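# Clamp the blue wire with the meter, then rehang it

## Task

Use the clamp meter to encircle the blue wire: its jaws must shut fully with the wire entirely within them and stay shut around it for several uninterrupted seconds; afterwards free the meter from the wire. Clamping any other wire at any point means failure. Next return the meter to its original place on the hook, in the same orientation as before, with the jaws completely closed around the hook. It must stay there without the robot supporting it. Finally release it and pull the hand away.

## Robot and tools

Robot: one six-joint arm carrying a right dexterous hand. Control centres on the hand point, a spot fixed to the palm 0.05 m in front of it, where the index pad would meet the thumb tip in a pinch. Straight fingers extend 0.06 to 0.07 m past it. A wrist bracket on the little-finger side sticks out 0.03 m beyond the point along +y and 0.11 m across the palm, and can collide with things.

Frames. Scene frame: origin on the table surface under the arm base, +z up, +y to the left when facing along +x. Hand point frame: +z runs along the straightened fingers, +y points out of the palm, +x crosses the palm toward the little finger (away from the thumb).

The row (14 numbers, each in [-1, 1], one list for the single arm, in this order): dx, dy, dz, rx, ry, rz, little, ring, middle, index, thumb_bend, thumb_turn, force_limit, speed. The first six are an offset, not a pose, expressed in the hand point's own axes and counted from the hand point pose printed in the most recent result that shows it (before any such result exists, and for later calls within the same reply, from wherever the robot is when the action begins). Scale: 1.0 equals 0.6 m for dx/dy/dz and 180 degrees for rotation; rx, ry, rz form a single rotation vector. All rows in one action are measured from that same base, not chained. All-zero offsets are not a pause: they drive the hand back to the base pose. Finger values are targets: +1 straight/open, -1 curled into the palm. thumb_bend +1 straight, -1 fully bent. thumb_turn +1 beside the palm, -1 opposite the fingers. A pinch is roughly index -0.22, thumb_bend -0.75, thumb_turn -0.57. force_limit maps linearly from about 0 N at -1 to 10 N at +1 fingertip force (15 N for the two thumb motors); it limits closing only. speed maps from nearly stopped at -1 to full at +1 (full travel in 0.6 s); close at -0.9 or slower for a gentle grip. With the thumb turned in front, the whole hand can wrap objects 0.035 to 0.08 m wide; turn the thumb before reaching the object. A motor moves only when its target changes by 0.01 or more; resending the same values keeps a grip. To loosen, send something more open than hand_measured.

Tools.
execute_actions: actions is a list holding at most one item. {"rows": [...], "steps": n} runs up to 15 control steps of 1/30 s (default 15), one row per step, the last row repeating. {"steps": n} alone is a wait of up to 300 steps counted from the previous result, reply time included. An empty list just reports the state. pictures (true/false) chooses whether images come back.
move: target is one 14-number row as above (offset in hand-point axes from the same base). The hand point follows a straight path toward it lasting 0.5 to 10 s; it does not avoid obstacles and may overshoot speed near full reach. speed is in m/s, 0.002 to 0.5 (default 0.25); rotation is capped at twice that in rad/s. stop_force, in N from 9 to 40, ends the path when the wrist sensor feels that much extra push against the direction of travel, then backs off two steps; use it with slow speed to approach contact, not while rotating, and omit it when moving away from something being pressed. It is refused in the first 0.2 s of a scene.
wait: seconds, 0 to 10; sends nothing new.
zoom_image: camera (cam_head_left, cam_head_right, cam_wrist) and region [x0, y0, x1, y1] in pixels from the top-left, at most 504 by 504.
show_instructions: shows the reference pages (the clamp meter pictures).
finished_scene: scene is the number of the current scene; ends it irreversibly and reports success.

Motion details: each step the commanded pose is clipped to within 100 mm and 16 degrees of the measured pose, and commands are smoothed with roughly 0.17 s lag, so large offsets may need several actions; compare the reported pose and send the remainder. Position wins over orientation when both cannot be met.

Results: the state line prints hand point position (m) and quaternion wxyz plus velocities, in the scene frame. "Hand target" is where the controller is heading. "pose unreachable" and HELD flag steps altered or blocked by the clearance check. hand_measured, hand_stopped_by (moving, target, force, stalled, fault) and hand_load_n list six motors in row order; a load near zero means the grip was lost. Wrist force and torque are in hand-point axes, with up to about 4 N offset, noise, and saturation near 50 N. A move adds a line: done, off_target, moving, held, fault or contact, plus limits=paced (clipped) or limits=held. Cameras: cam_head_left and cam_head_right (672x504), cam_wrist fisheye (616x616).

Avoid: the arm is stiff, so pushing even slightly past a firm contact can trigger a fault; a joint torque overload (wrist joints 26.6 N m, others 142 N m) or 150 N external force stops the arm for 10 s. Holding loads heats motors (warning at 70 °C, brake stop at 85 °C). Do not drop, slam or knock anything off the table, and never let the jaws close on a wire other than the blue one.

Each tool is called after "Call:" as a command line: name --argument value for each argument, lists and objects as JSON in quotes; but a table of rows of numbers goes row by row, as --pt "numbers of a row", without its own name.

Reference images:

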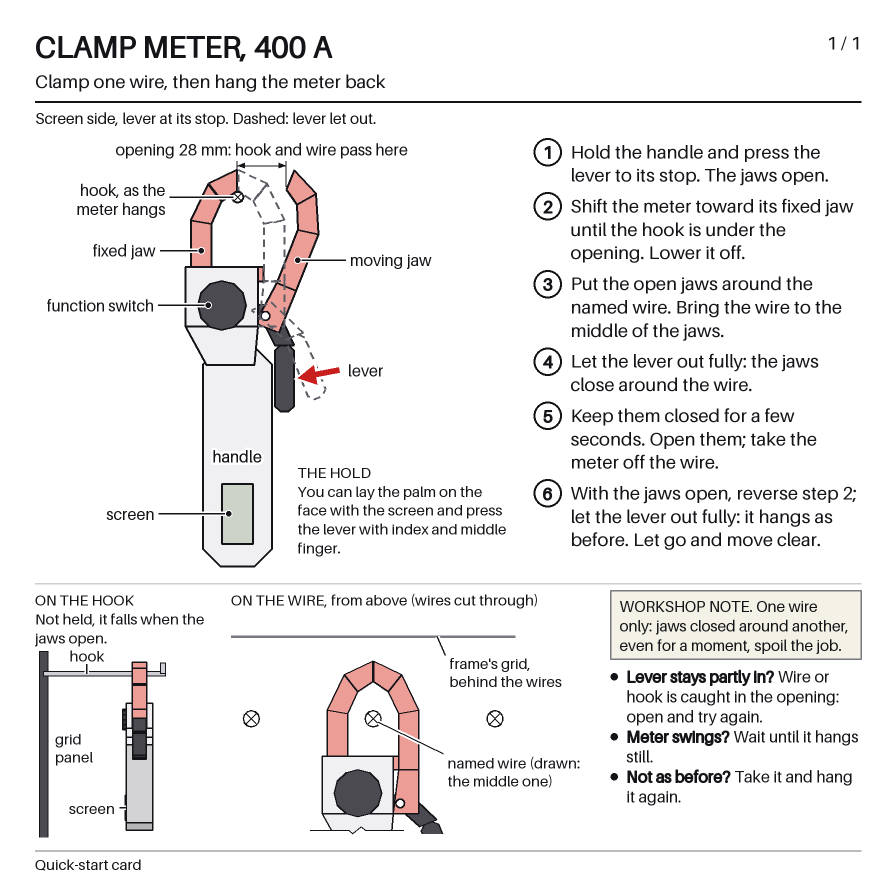

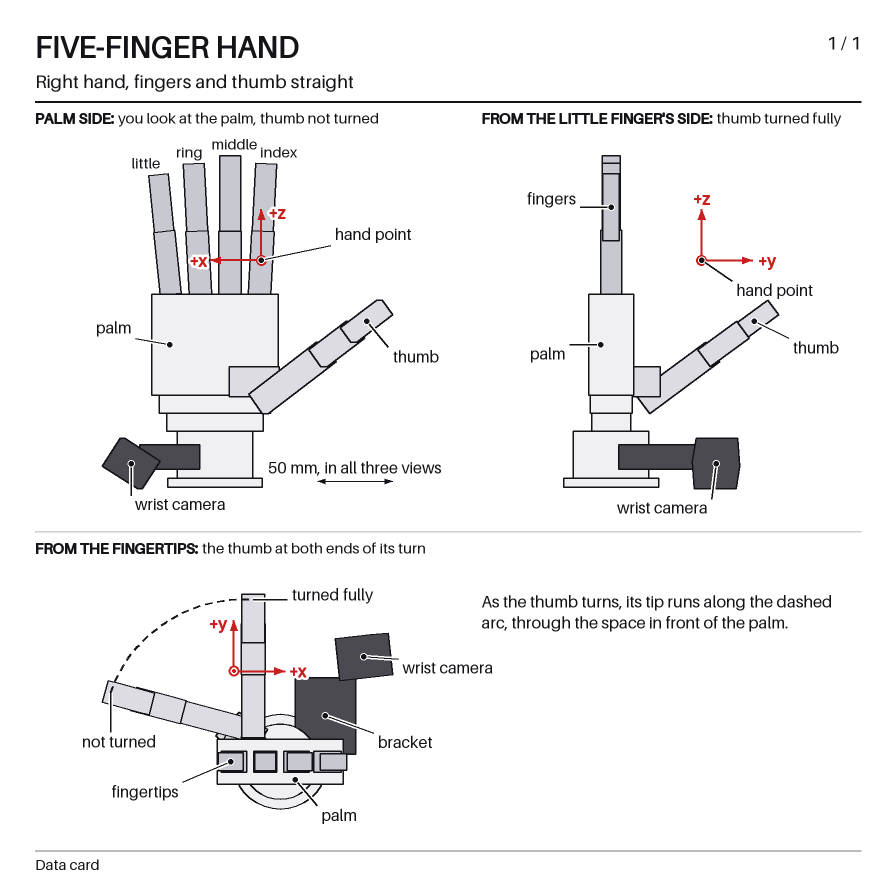

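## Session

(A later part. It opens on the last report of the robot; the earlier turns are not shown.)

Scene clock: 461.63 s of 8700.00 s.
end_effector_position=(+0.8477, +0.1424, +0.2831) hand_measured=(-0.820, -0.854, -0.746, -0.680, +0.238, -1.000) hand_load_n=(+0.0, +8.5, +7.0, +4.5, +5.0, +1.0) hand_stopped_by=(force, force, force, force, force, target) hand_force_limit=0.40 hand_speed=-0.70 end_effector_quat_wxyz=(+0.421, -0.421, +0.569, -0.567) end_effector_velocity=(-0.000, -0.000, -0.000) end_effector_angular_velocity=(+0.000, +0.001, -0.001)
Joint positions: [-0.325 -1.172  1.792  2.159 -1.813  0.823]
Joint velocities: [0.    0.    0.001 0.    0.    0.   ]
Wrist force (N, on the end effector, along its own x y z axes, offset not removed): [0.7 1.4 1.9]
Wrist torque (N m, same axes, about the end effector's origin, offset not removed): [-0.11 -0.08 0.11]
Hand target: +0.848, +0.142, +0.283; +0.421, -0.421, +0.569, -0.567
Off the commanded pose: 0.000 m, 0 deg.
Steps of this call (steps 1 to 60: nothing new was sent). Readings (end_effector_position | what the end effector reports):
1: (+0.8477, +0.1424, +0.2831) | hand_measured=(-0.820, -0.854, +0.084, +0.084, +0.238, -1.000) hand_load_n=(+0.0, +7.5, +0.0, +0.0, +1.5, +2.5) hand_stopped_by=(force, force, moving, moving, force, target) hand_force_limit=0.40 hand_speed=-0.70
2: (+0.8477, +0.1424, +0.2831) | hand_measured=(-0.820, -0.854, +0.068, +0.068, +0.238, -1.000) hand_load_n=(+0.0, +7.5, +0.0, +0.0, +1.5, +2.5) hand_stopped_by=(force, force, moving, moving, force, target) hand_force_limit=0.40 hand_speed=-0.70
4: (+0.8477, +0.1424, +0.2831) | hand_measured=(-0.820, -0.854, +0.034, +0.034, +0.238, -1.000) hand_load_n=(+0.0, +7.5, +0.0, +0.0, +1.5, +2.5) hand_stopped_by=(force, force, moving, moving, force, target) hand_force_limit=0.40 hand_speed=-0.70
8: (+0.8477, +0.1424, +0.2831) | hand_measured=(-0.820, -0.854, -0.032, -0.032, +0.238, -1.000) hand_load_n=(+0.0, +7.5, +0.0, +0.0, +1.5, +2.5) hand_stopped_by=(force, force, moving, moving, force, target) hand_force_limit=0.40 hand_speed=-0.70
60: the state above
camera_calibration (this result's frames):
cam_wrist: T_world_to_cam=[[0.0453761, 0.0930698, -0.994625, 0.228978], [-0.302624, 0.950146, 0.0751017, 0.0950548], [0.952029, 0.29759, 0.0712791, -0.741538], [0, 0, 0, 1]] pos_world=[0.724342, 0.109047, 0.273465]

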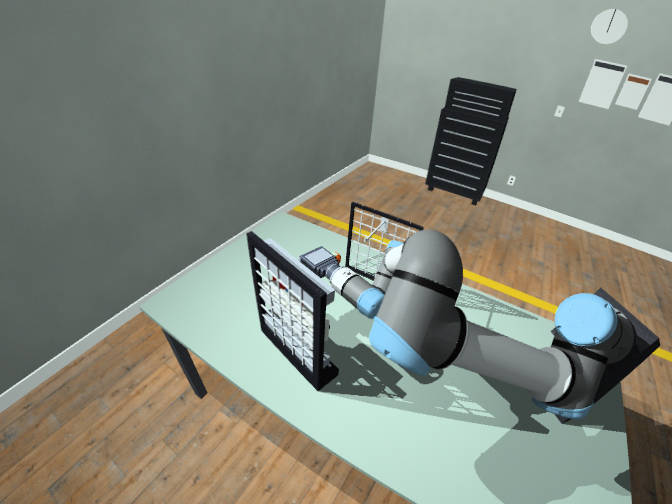

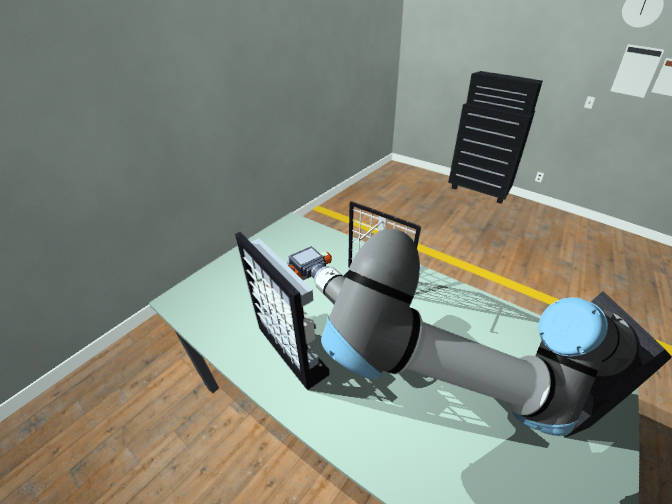

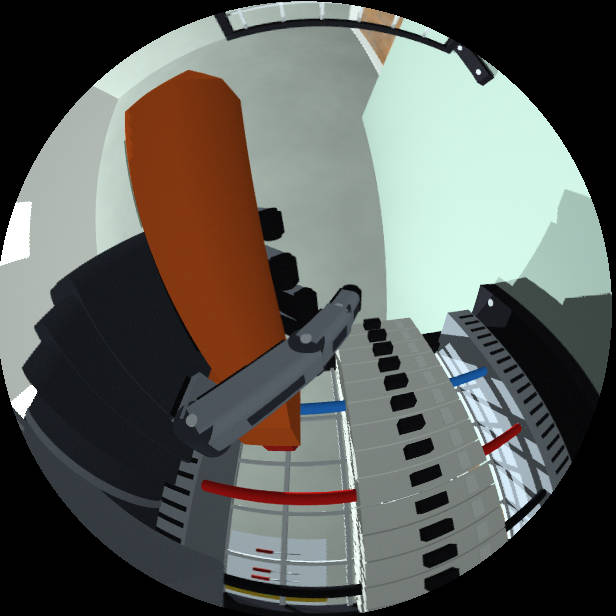

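Call:
move --target '[0.030,0,-0.0217,0,0,0,-1,-0.95,-0.95,-0.95,-1,-1,0.4,-0.7]' --speed 0.02

Call:
move --target '[0.08,0,0,0,0,0,-1,-0.95,-0.95,-0.95,-1,-1,0.4,-0.7]' --speed 0.025

Scene clock: 467.77 s of 8700.00 s.
end_effector_position=(+0.8302, +0.1292, +0.2831) hand_measured=(-0.820, -0.854, -0.746, -0.680, +0.238, -1.000) hand_load_n=(+0.0, +8.5, +7.0, +4.5, +5.0, +1.0) hand_stopped_by=(force, force, force, force, force, target) hand_force_limit=0.40 hand_speed=-0.70 end_effector_quat_wxyz=(+0.421, -0.421, +0.569, -0.567) end_effector_velocity=(-0.001, -0.001, +0.000) end_effector_angular_velocity=(+0.000, -0.001, +0.001)
Joint positions: [-0.345 -1.17   1.846  2.105 -1.795  0.83 ]
Joint velocities: [-0.002  0.     0.004 -0.006  0.002  0.001]
Wrist force (N, on the end effector, along its own x y z axes, offset not removed): [-0.3 1.8 0.4]
Wrist torque (N m, same axes, about the end effector's origin, offset not removed): [-0.01 0.11 0.04]
Hand target: +0.830, +0.129, +0.283; +0.421, -0.421, +0.569, -0.567
Off the commanded pose: 0.000 m, 0 deg.
After step 90, 1.70 s passed at rest.
move: done
camera_calibration (this result's frames):
cam_wrist: T_world_to_cam=[[0.0453896, 0.0931042, -0.994621, 0.230972], [-0.302575, 0.950159, 0.0751342, 0.102317], [0.952044, 0.297538, 0.0712984, -0.720964], [0, 0, 0, 1]] pos_world=[0.706864, 0.0957923, 0.273446]

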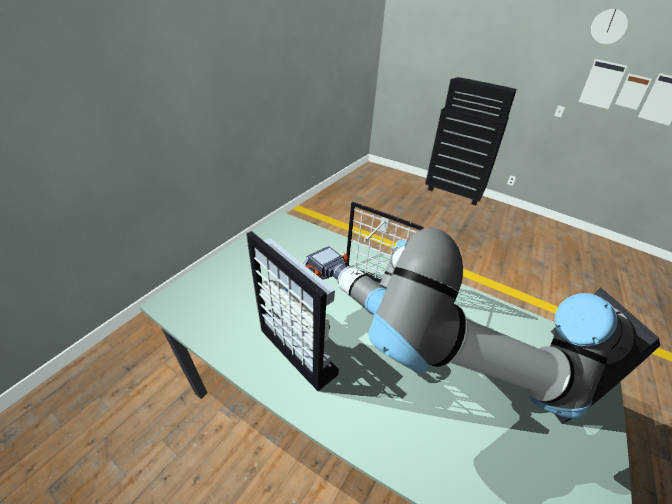

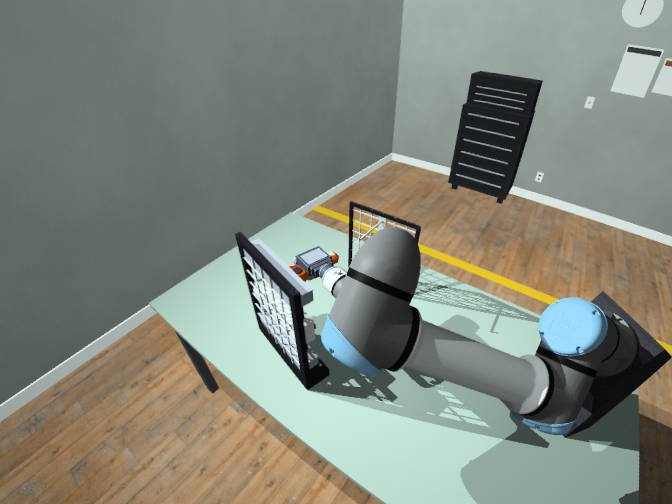

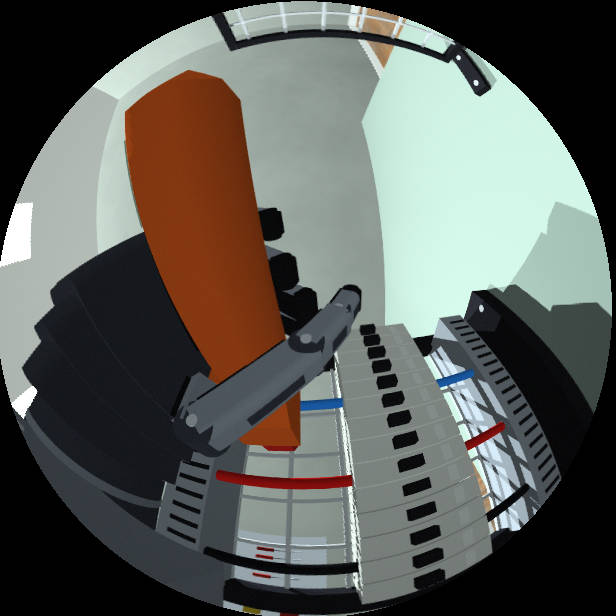

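Scene clock: 470.00 s of 8700.00 s.
end_effector_position=(+0.8163, +0.0836, +0.2830) hand_measured=(-0.820, -0.854, -0.746, -0.680, +0.238, -1.000) hand_load_n=(+0.0, +8.5, +7.0, +4.5, +5.0, +1.0) hand_stopped_by=(force, force, force, force, force, target) hand_force_limit=0.40 hand_speed=-0.70 end_effector_quat_wxyz=(+0.421, -0.421, +0.569, -0.567) end_effector_velocity=(-0.001, -0.003, +0.000) end_effector_angular_velocity=(-0.001, +0.000, +0.000)
Joint positions: [-0.417 -1.118  1.884  2.02  -1.728  0.855]
Joint velocities: [-0.004  0.004  0.002 -0.005  0.004  0.001]
Wrist force (N, on the end effector, along its own x y z axes, offset not removed): [1.8 0.7 -0.5]
Wrist torque (N m, same axes, about the end effector's origin, offset not removed): [-0.09 -0.18 0.16]
Hand target: +0.816, +0.083, +0.283; +0.421, -0.421, +0.569, -0.567
Off the commanded pose: 0.000 m, 0 deg.
move: done
camera_calibration (this result's frames):
cam_wrist: T_world_to_cam=[[0.0454468, 0.0932401, -0.994606, 0.235708], [-0.302451, 0.950189, 0.0752563, 0.141306], [0.952081, 0.297399, 0.0713836, -0.694235], [0, 0, 0, 1]] pos_world=[0.692994, 0.0502195, 0.27336]

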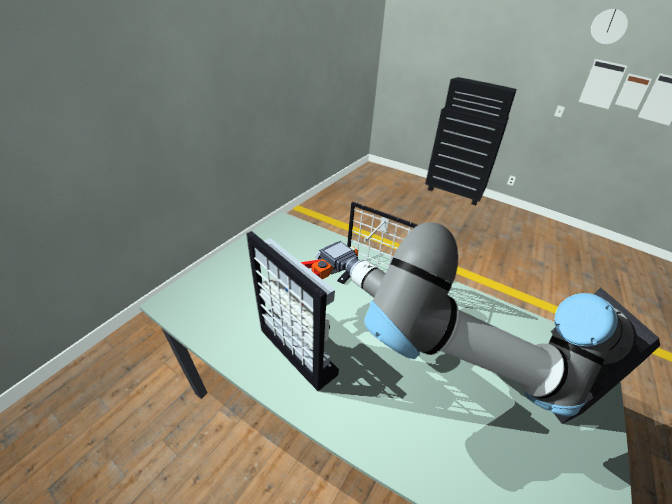

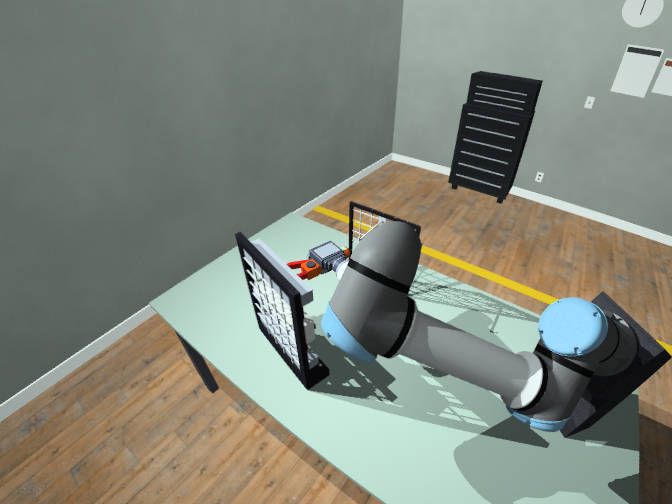

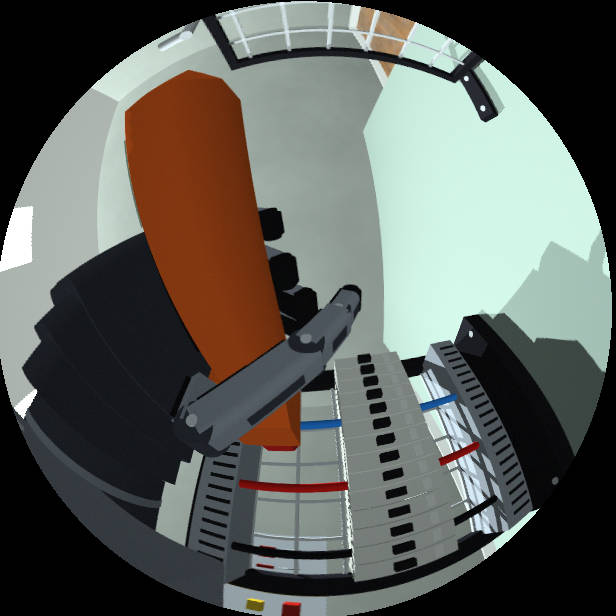

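Call:
move --target '[0.0543,0,-0.2022,0,0,0,-1,-0.95,-0.95,-0.95,-1,-1,0.4,-0.7]' --speed 0.12

Call:
move --target '[0.2315,0.155,-0.0877,-0.0740,-0.0740,0.4959,-1,-0.95,-0.95,-0.95,-1,-1,0.4,-0.7]' --speed 0.12

Scene clock: 476.77 s of 8700.00 s.
end_effector_position=(+0.6910, +0.0878, +0.2831) hand_measured=(-0.820, -0.854, -0.746, -0.680, +0.238, -1.000) hand_load_n=(+0.0, +8.5, +7.0, +4.5, +5.0, +1.0) hand_stopped_by=(force, force, force, force, force, target) hand_force_limit=0.40 hand_speed=-0.70 end_effector_quat_wxyz=(+0.421, -0.421, +0.569, -0.567) end_effector_velocity=(-0.002, +0.000, +0.000) end_effector_angular_velocity=(+0.001, -0.002, +0.002)
Joint positions: [-0.422 -1.153  2.222  1.717 -1.722  0.858]
Joint velocities: [-0.001  0.001  0.004 -0.007  0.001  0.001]
Wrist force (N, on the end effector, along its own x y z axes, offset not removed): [-0.1 0.8 1.1]
Wrist torque (N m, same axes, about the end effector's origin, offset not removed): [-0.17 0.13 0.04]
Hand target: +0.691, +0.088, +0.283; +0.421, -0.421, +0.569, -0.567
Off the commanded pose: 0.000 m, 0 deg.
After step 90, 2.13 s passed at rest.
move: done
camera_calibration (this result's frames):
cam_wrist: T_world_to_cam=[[0.0454544, 0.0932465, -0.994605, 0.241079], [-0.302422, 0.950198, 0.0752623, 0.099366], [0.95209, 0.297369, 0.0713905, -0.57621], [0, 0, 0, 1]] pos_world=[0.567696, 0.0544499, 0.273436]

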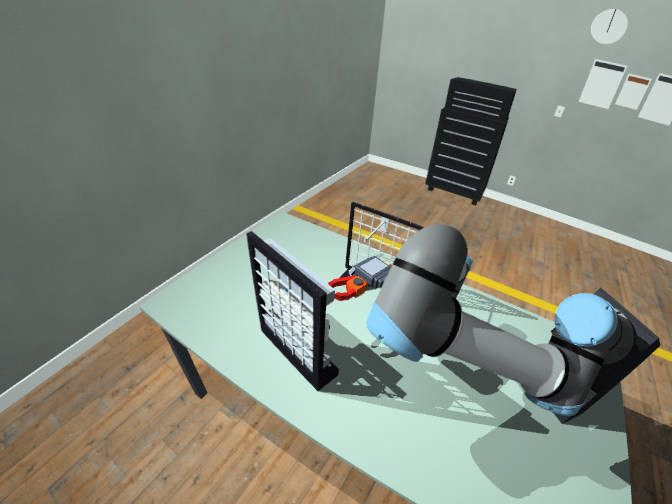

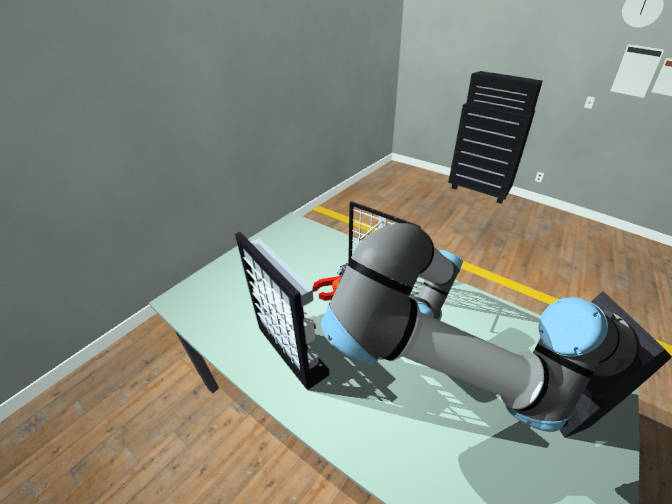

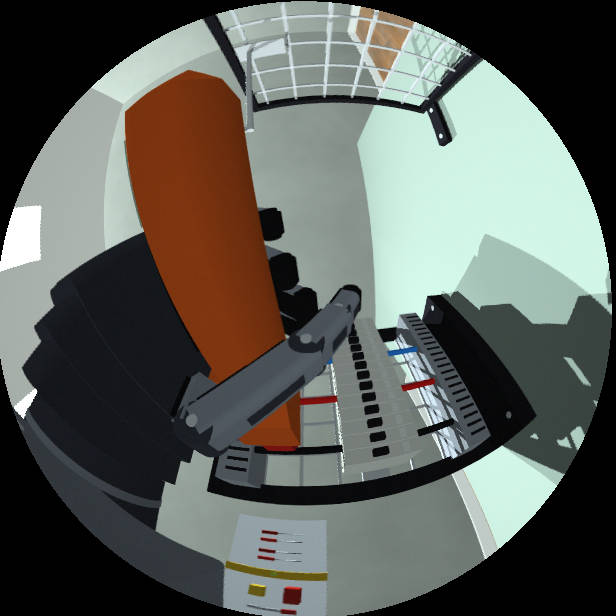

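Scene clock: 483.83 s of 8700.00 s.
end_effector_position=(+0.6006, -0.0293, +0.1899) hand_measured=(-0.820, -0.854, -0.746, -0.680, +0.238, -1.000) hand_load_n=(+0.0, +8.5, +7.0, +4.5, +5.0, +0.5) hand_stopped_by=(force, force, force, force, force, target) hand_force_limit=0.40 hand_speed=-0.70 end_effector_quat_wxyz=(+0.706, -0.000, +0.708, +0.000) end_effector_velocity=(-0.001, -0.001, -0.001) end_effector_angular_velocity=(+0.014, -0.003, +0.002)
Joint positions: [-0.455 -0.364  1.782  1.145 -1.499  2.432]
Joint velocities: [ 0.002  0.005 -0.007 -0.002 -0.002  0.013]
Wrist force (N, on the end effector, along its own x y z axes, offset not removed): [4.0 0.7 0.4]
Wrist torque (N m, same axes, about the end effector's origin, offset not removed): [0.14 -0.38 0.13]
Hand target: +0.600, -0.029, +0.190; +0.706, +0.000, +0.708, +0.001
Off the commanded pose: 0.001 m, 0 deg.
move: done
camera_calibration (this result's frames):
cam_wrist: T_world_to_cam=[[0.0182101, 0.994743, 0.100775, -0.00181536], [-0.563822, -0.0730201, 0.822662, 0.175336], [0.825695, -0.0717997, 0.559528, -0.47623], [0, 0, 0, 1]] pos_world=[0.492113, -0.0195843, 0.122405]

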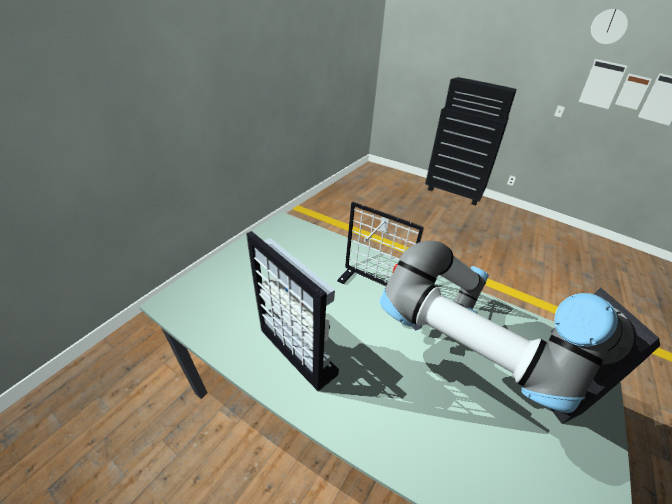

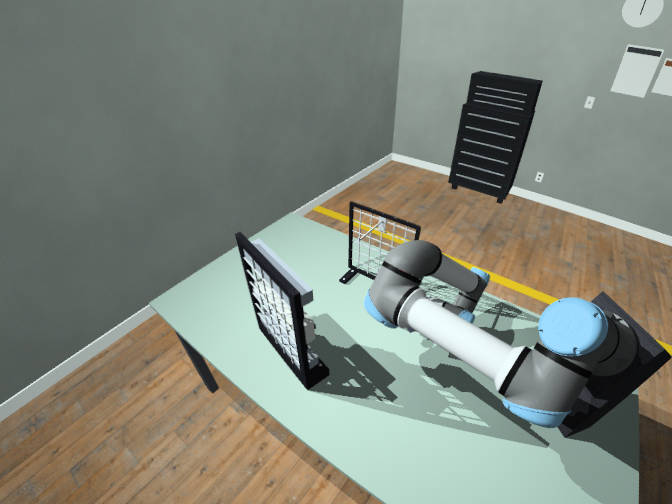

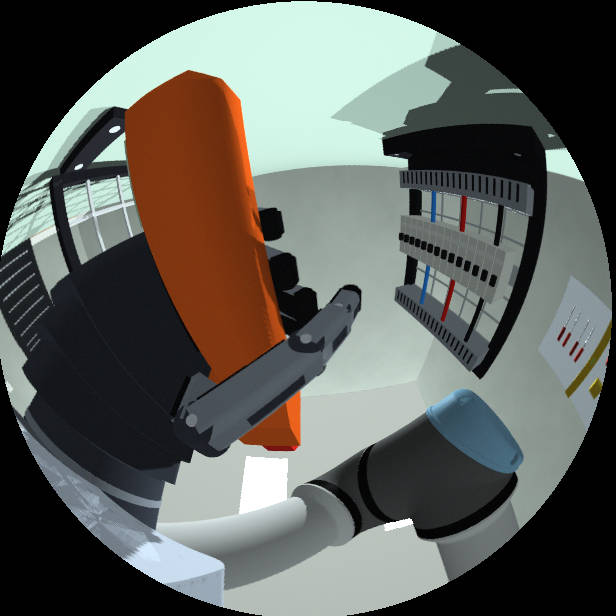

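Call:
move --target '[-0.0172,-0.0958,0.2602,0,0,0,-1,-0.95,-0.95,-0.95,-1,-1,0.4,-0.7]' --speed 0.12

Call:
zoom_image --camera "cam_head_left" --region '[335, 215, 405, 290]'

Call:
zoom_image --camera "cam_head_right" --region '[330, 215, 400, 290]'

Scene clock: 489.23 s of 8700.00 s.
end_effector_position=(+0.7565, -0.0867, +0.2001) hand_measured=(-0.820, -0.854, -0.746, -0.680, +0.238, -1.000) hand_load_n=(+0.0, +8.5, +7.0, +4.5, +5.0, +0.5) hand_stopped_by=(force, force, force, force, force, target) hand_force_limit=0.40 hand_speed=-0.70 end_effector_quat_wxyz=(+0.706, -0.000, +0.708, +0.000) end_effector_velocity=(+0.002, -0.001, -0.000) end_effector_angular_velocity=(+0.002, -0.000, +0.000)
Joint positions: [-0.517 -0.369  1.385  1.543 -1.448  2.466]
Joint velocities: [-0.     0.002 -0.008  0.006  0.     0.002]
Wrist force (N, on the end effector, along its own x y z axes, offset not removed): [3.4 -0.9 0.0]
Wrist torque (N m, same axes, about the end effector's origin, offset not removed): [-0.11 -0.26 -0.02]
Hand target: +0.757, -0.087, +0.200; +0.706, -0.000, +0.708, +0.000
Off the commanded pose: 0.000 m, 0 deg.
After step 90, 0.40 s passed at rest.
move: done
camera_calibration (this result's frames):
cam_wrist: T_world_to_cam=[[0.018331, 0.994728, 0.100897, 0.0513034], [-0.563829, -0.0730533, 0.822655, 0.250676], [0.825688, -0.0719689, 0.559517, -0.614766], [0, 0, 0, 1]] pos_world=[0.648003, -0.0769642, 0.132576]

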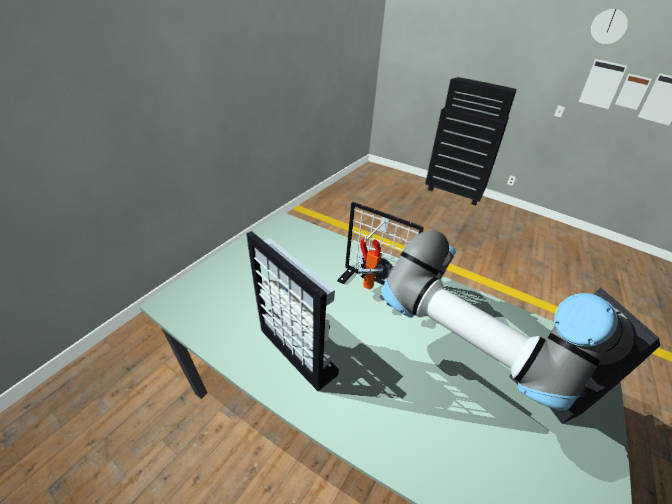

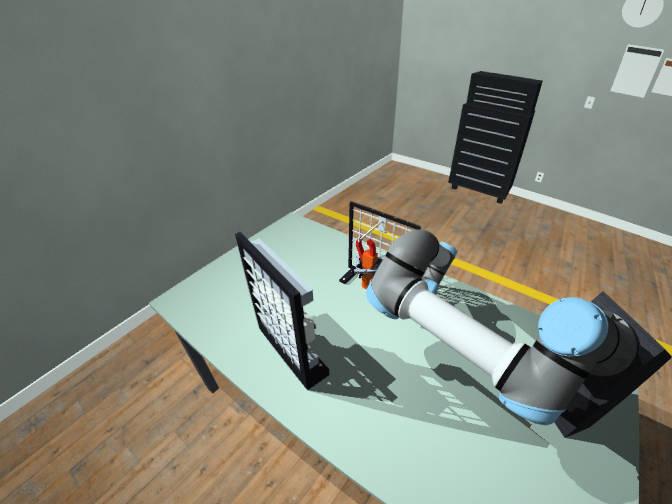

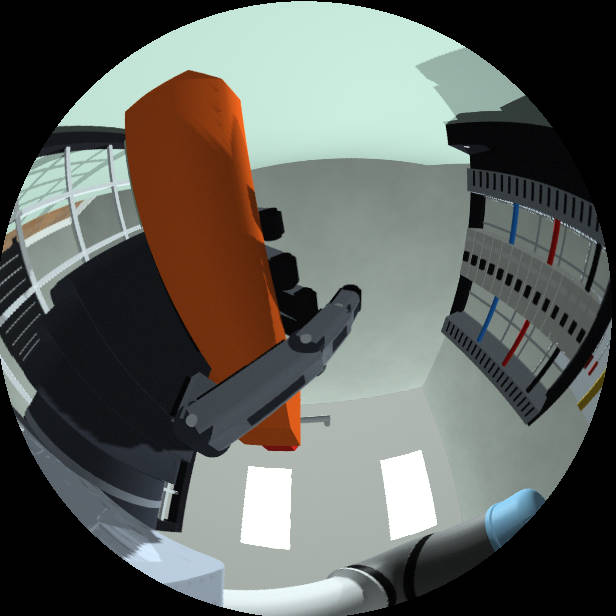

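Region (335, 215, 405, 290) of cam_head_left's 672x504 image, scaled by 6.720, with more detail than that image has; it fills the left 470 columns of this view, and the rest is white.

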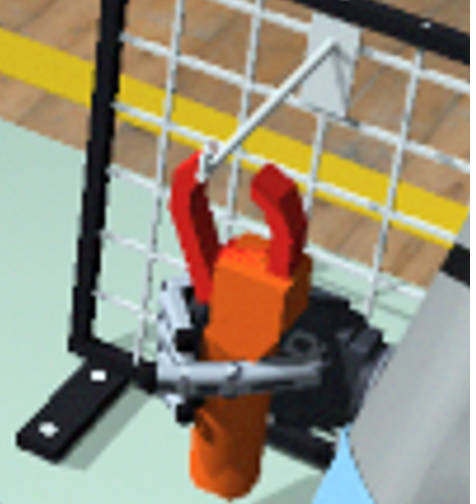

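Region (330, 215, 400, 290) of cam_head_right's 672x504 image, scaled by 6.720, with more detail than that image has; it fills the left 470 columns of this view, and the rest is white.

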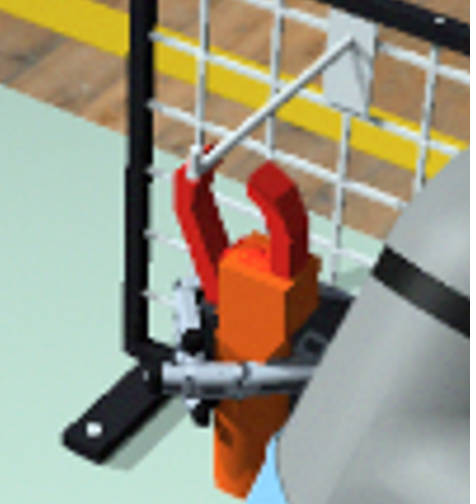

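Call:
move --target '[-0.0748,0,0,0,0,0,-1,-0.95,-0.95,-0.95,-1,-1,0.4,-0.7]' --speed 0.025

Call:
zoom_image --camera "cam_head_left" --region '[335, 215, 405, 290]'

Call:
move --target '[0,0,0.0237,0,0,0,-1,-0.95,-0.95,-0.95,-1,-1,0.4,-0.7]' --speed 0.02

Call:
zoom_image --camera "cam_head_left" --region '[335, 215, 405, 290]'

Call:
zoom_image --camera "cam_head_right" --region '[330, 215, 400, 290]'

Scene clock: 499.90 s of 8700.00 s.
end_effector_position=(+0.7565, -0.0867, +0.2447) hand_measured=(-0.820, -0.854, -0.746, -0.680, +0.238, -1.000) hand_load_n=(+0.0, +8.5, +7.0, +4.5, +5.0, +0.5) hand_stopped_by=(force, force, force, force, force, target) hand_force_limit=0.40 hand_speed=-0.70 end_effector_quat_wxyz=(+0.706, -0.000, +0.708, +0.000) end_effector_velocity=(+0.000, +0.000, +0.003) end_effector_angular_velocity=(-0.001, -0.001, +0.001)
Joint positions: [-0.581 -0.445  1.479  1.52  -1.394  2.502]
Joint velocities: [-0.004 -0.005  0.005 -0.002  0.004  0.002]
Wrist force (N, on the end effector, along its own x y z axes, offset not removed): [3.8 -2.8 0.9]
Wrist torque (N m, same axes, about the end effector's origin, offset not removed): [-0.47 -0.33 0.04]
Hand target: +0.756, -0.087, +0.245; +0.706, -0.000, +0.708, +0.000
Off the commanded pose: 0.000 m, 0 deg.
After step 90, 5.53 s passed at rest.
move: done
camera_calibration (this result's frames):
cam_wrist: T_world_to_cam=[[0.0184081, 0.994714, 0.101024, 0.04675], [-0.5639, -0.0731086, 0.822601, 0.214099], [0.825638, -0.07211, 0.559573, -0.639711], [0, 0, 0, 1]] pos_world=[0.648039, -0.07698, 0.177124]

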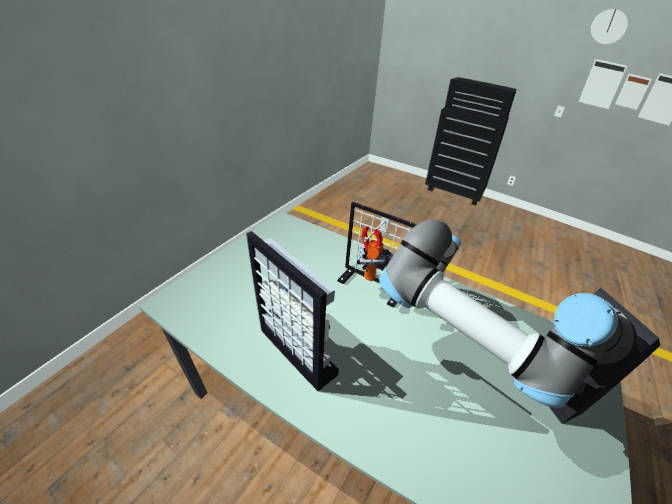

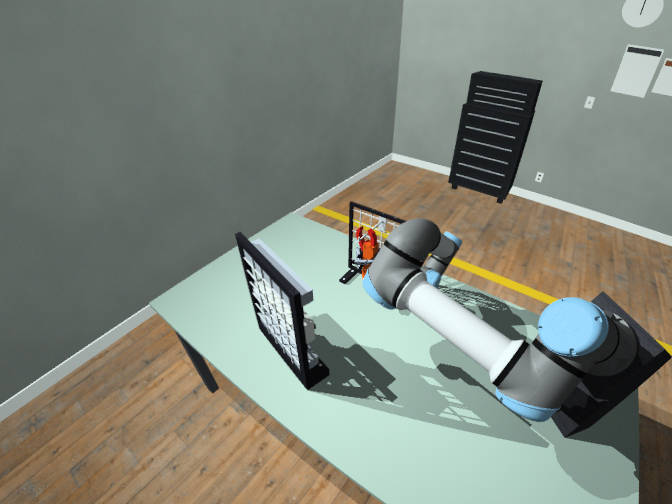

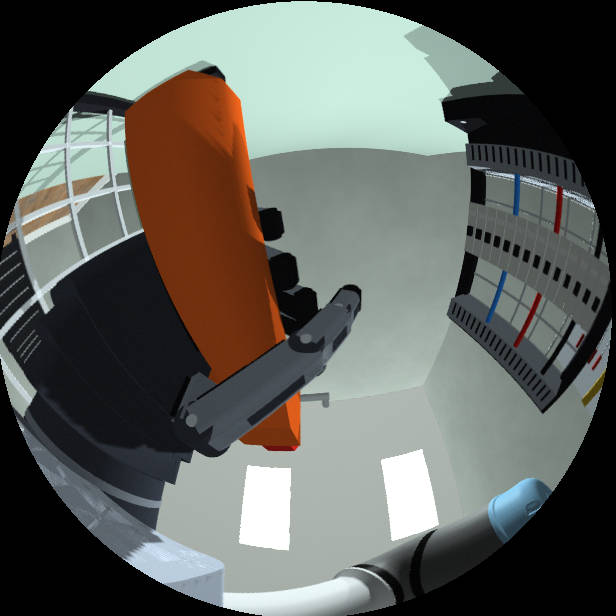

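Region (335, 215, 405, 290) of cam_head_left's 672x504 image, scaled by 6.720, with more detail than that image has; it fills the left 470 columns of this view, and the rest is white.

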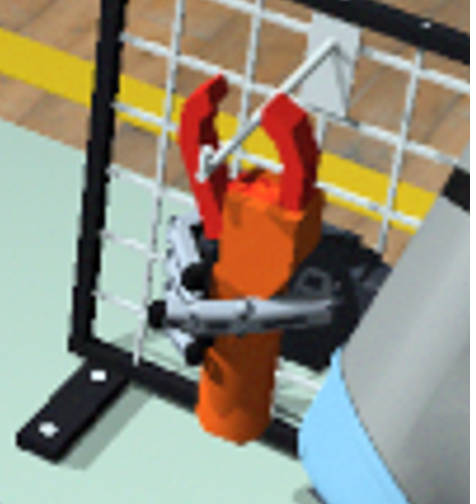

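Scene clock: 500.93 s of 8700.00 s.
end_effector_position=(+0.7705, -0.0867, +0.2447) hand_measured=(-0.820, -0.854, -0.746, -0.680, +0.238, -1.000) hand_load_n=(+0.0, +8.5, +7.0, +4.5, +5.0, +0.5) hand_stopped_by=(force, force, force, force, force, target) hand_force_limit=0.40 hand_speed=-0.70 end_effector_quat_wxyz=(+0.706, -0.000, +0.708, +0.000) end_effector_velocity=(+0.002, +0.000, +0.000) end_effector_angular_velocity=(+0.000, -0.000, +0.000)
Joint positions: [-0.577 -0.445  1.444  1.556 -1.398  2.5  ]
Joint velocities: [ 0.001  0.    -0.006  0.006 -0.001  0.   ]
Wrist force (N, on the end effector, along its own x y z axes, offset not removed): [2.5 -1.4 -1.5]
Wrist torque (N m, same axes, about the end effector's origin, offset not removed): [-0.14 0.08 0.00]
Hand target: +0.771, -0.087, +0.245; +0.706, -0.000, +0.708, +0.000
Off the commanded pose: 0.000 m, 0 deg.
move: done
camera_calibration (this result's frames):
cam_wrist: T_world_to_cam=[[0.0183204, 0.994718, 0.100997, 0.0465087], [-0.563936, -0.0731319, 0.822574, 0.221979], [0.825615, -0.0720255, 0.559618, -0.65125], [0, 0, 0, 1]] pos_world=[0.662012, -0.0769359, 0.17716]

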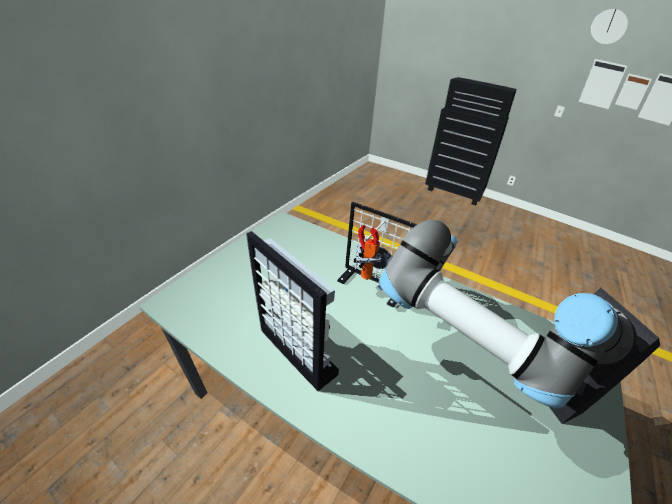

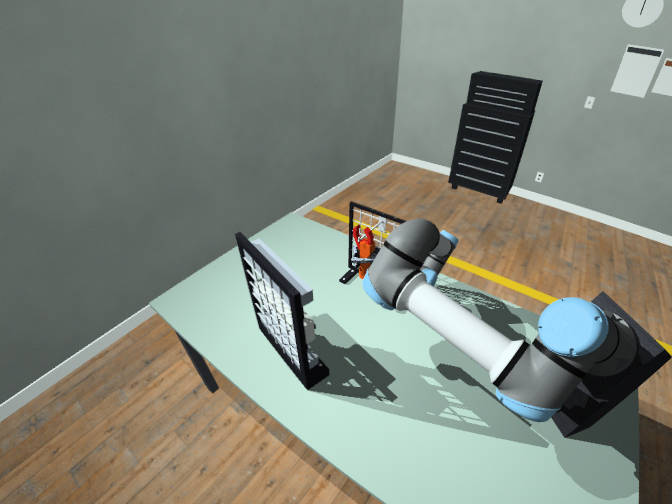

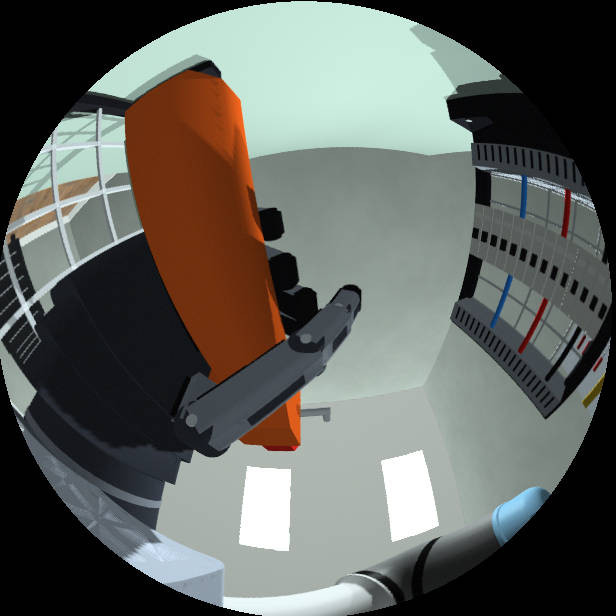

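Region (335, 215, 405, 290) of cam_head_left's 672x504 image, scaled by 6.720, with more detail than that image has; it fills the left 470 columns of this view, and the rest is white.

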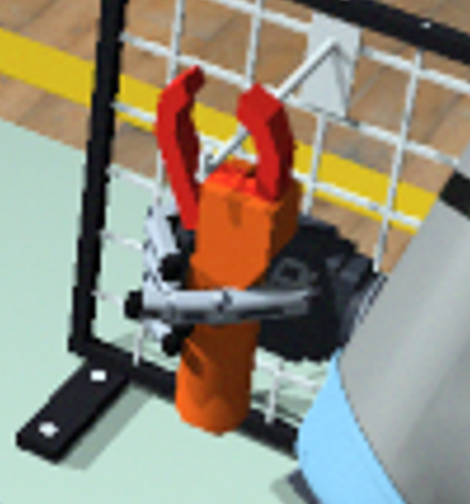

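Region (330, 215, 400, 290) of cam_head_right's 672x504 image, scaled by 6.720, with more detail than that image has; it fills the left 470 columns of this view, and the rest is white.

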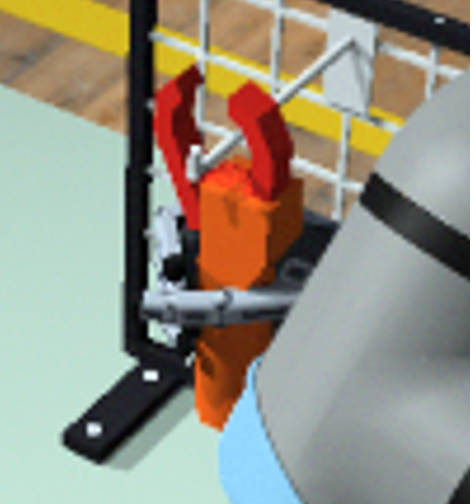

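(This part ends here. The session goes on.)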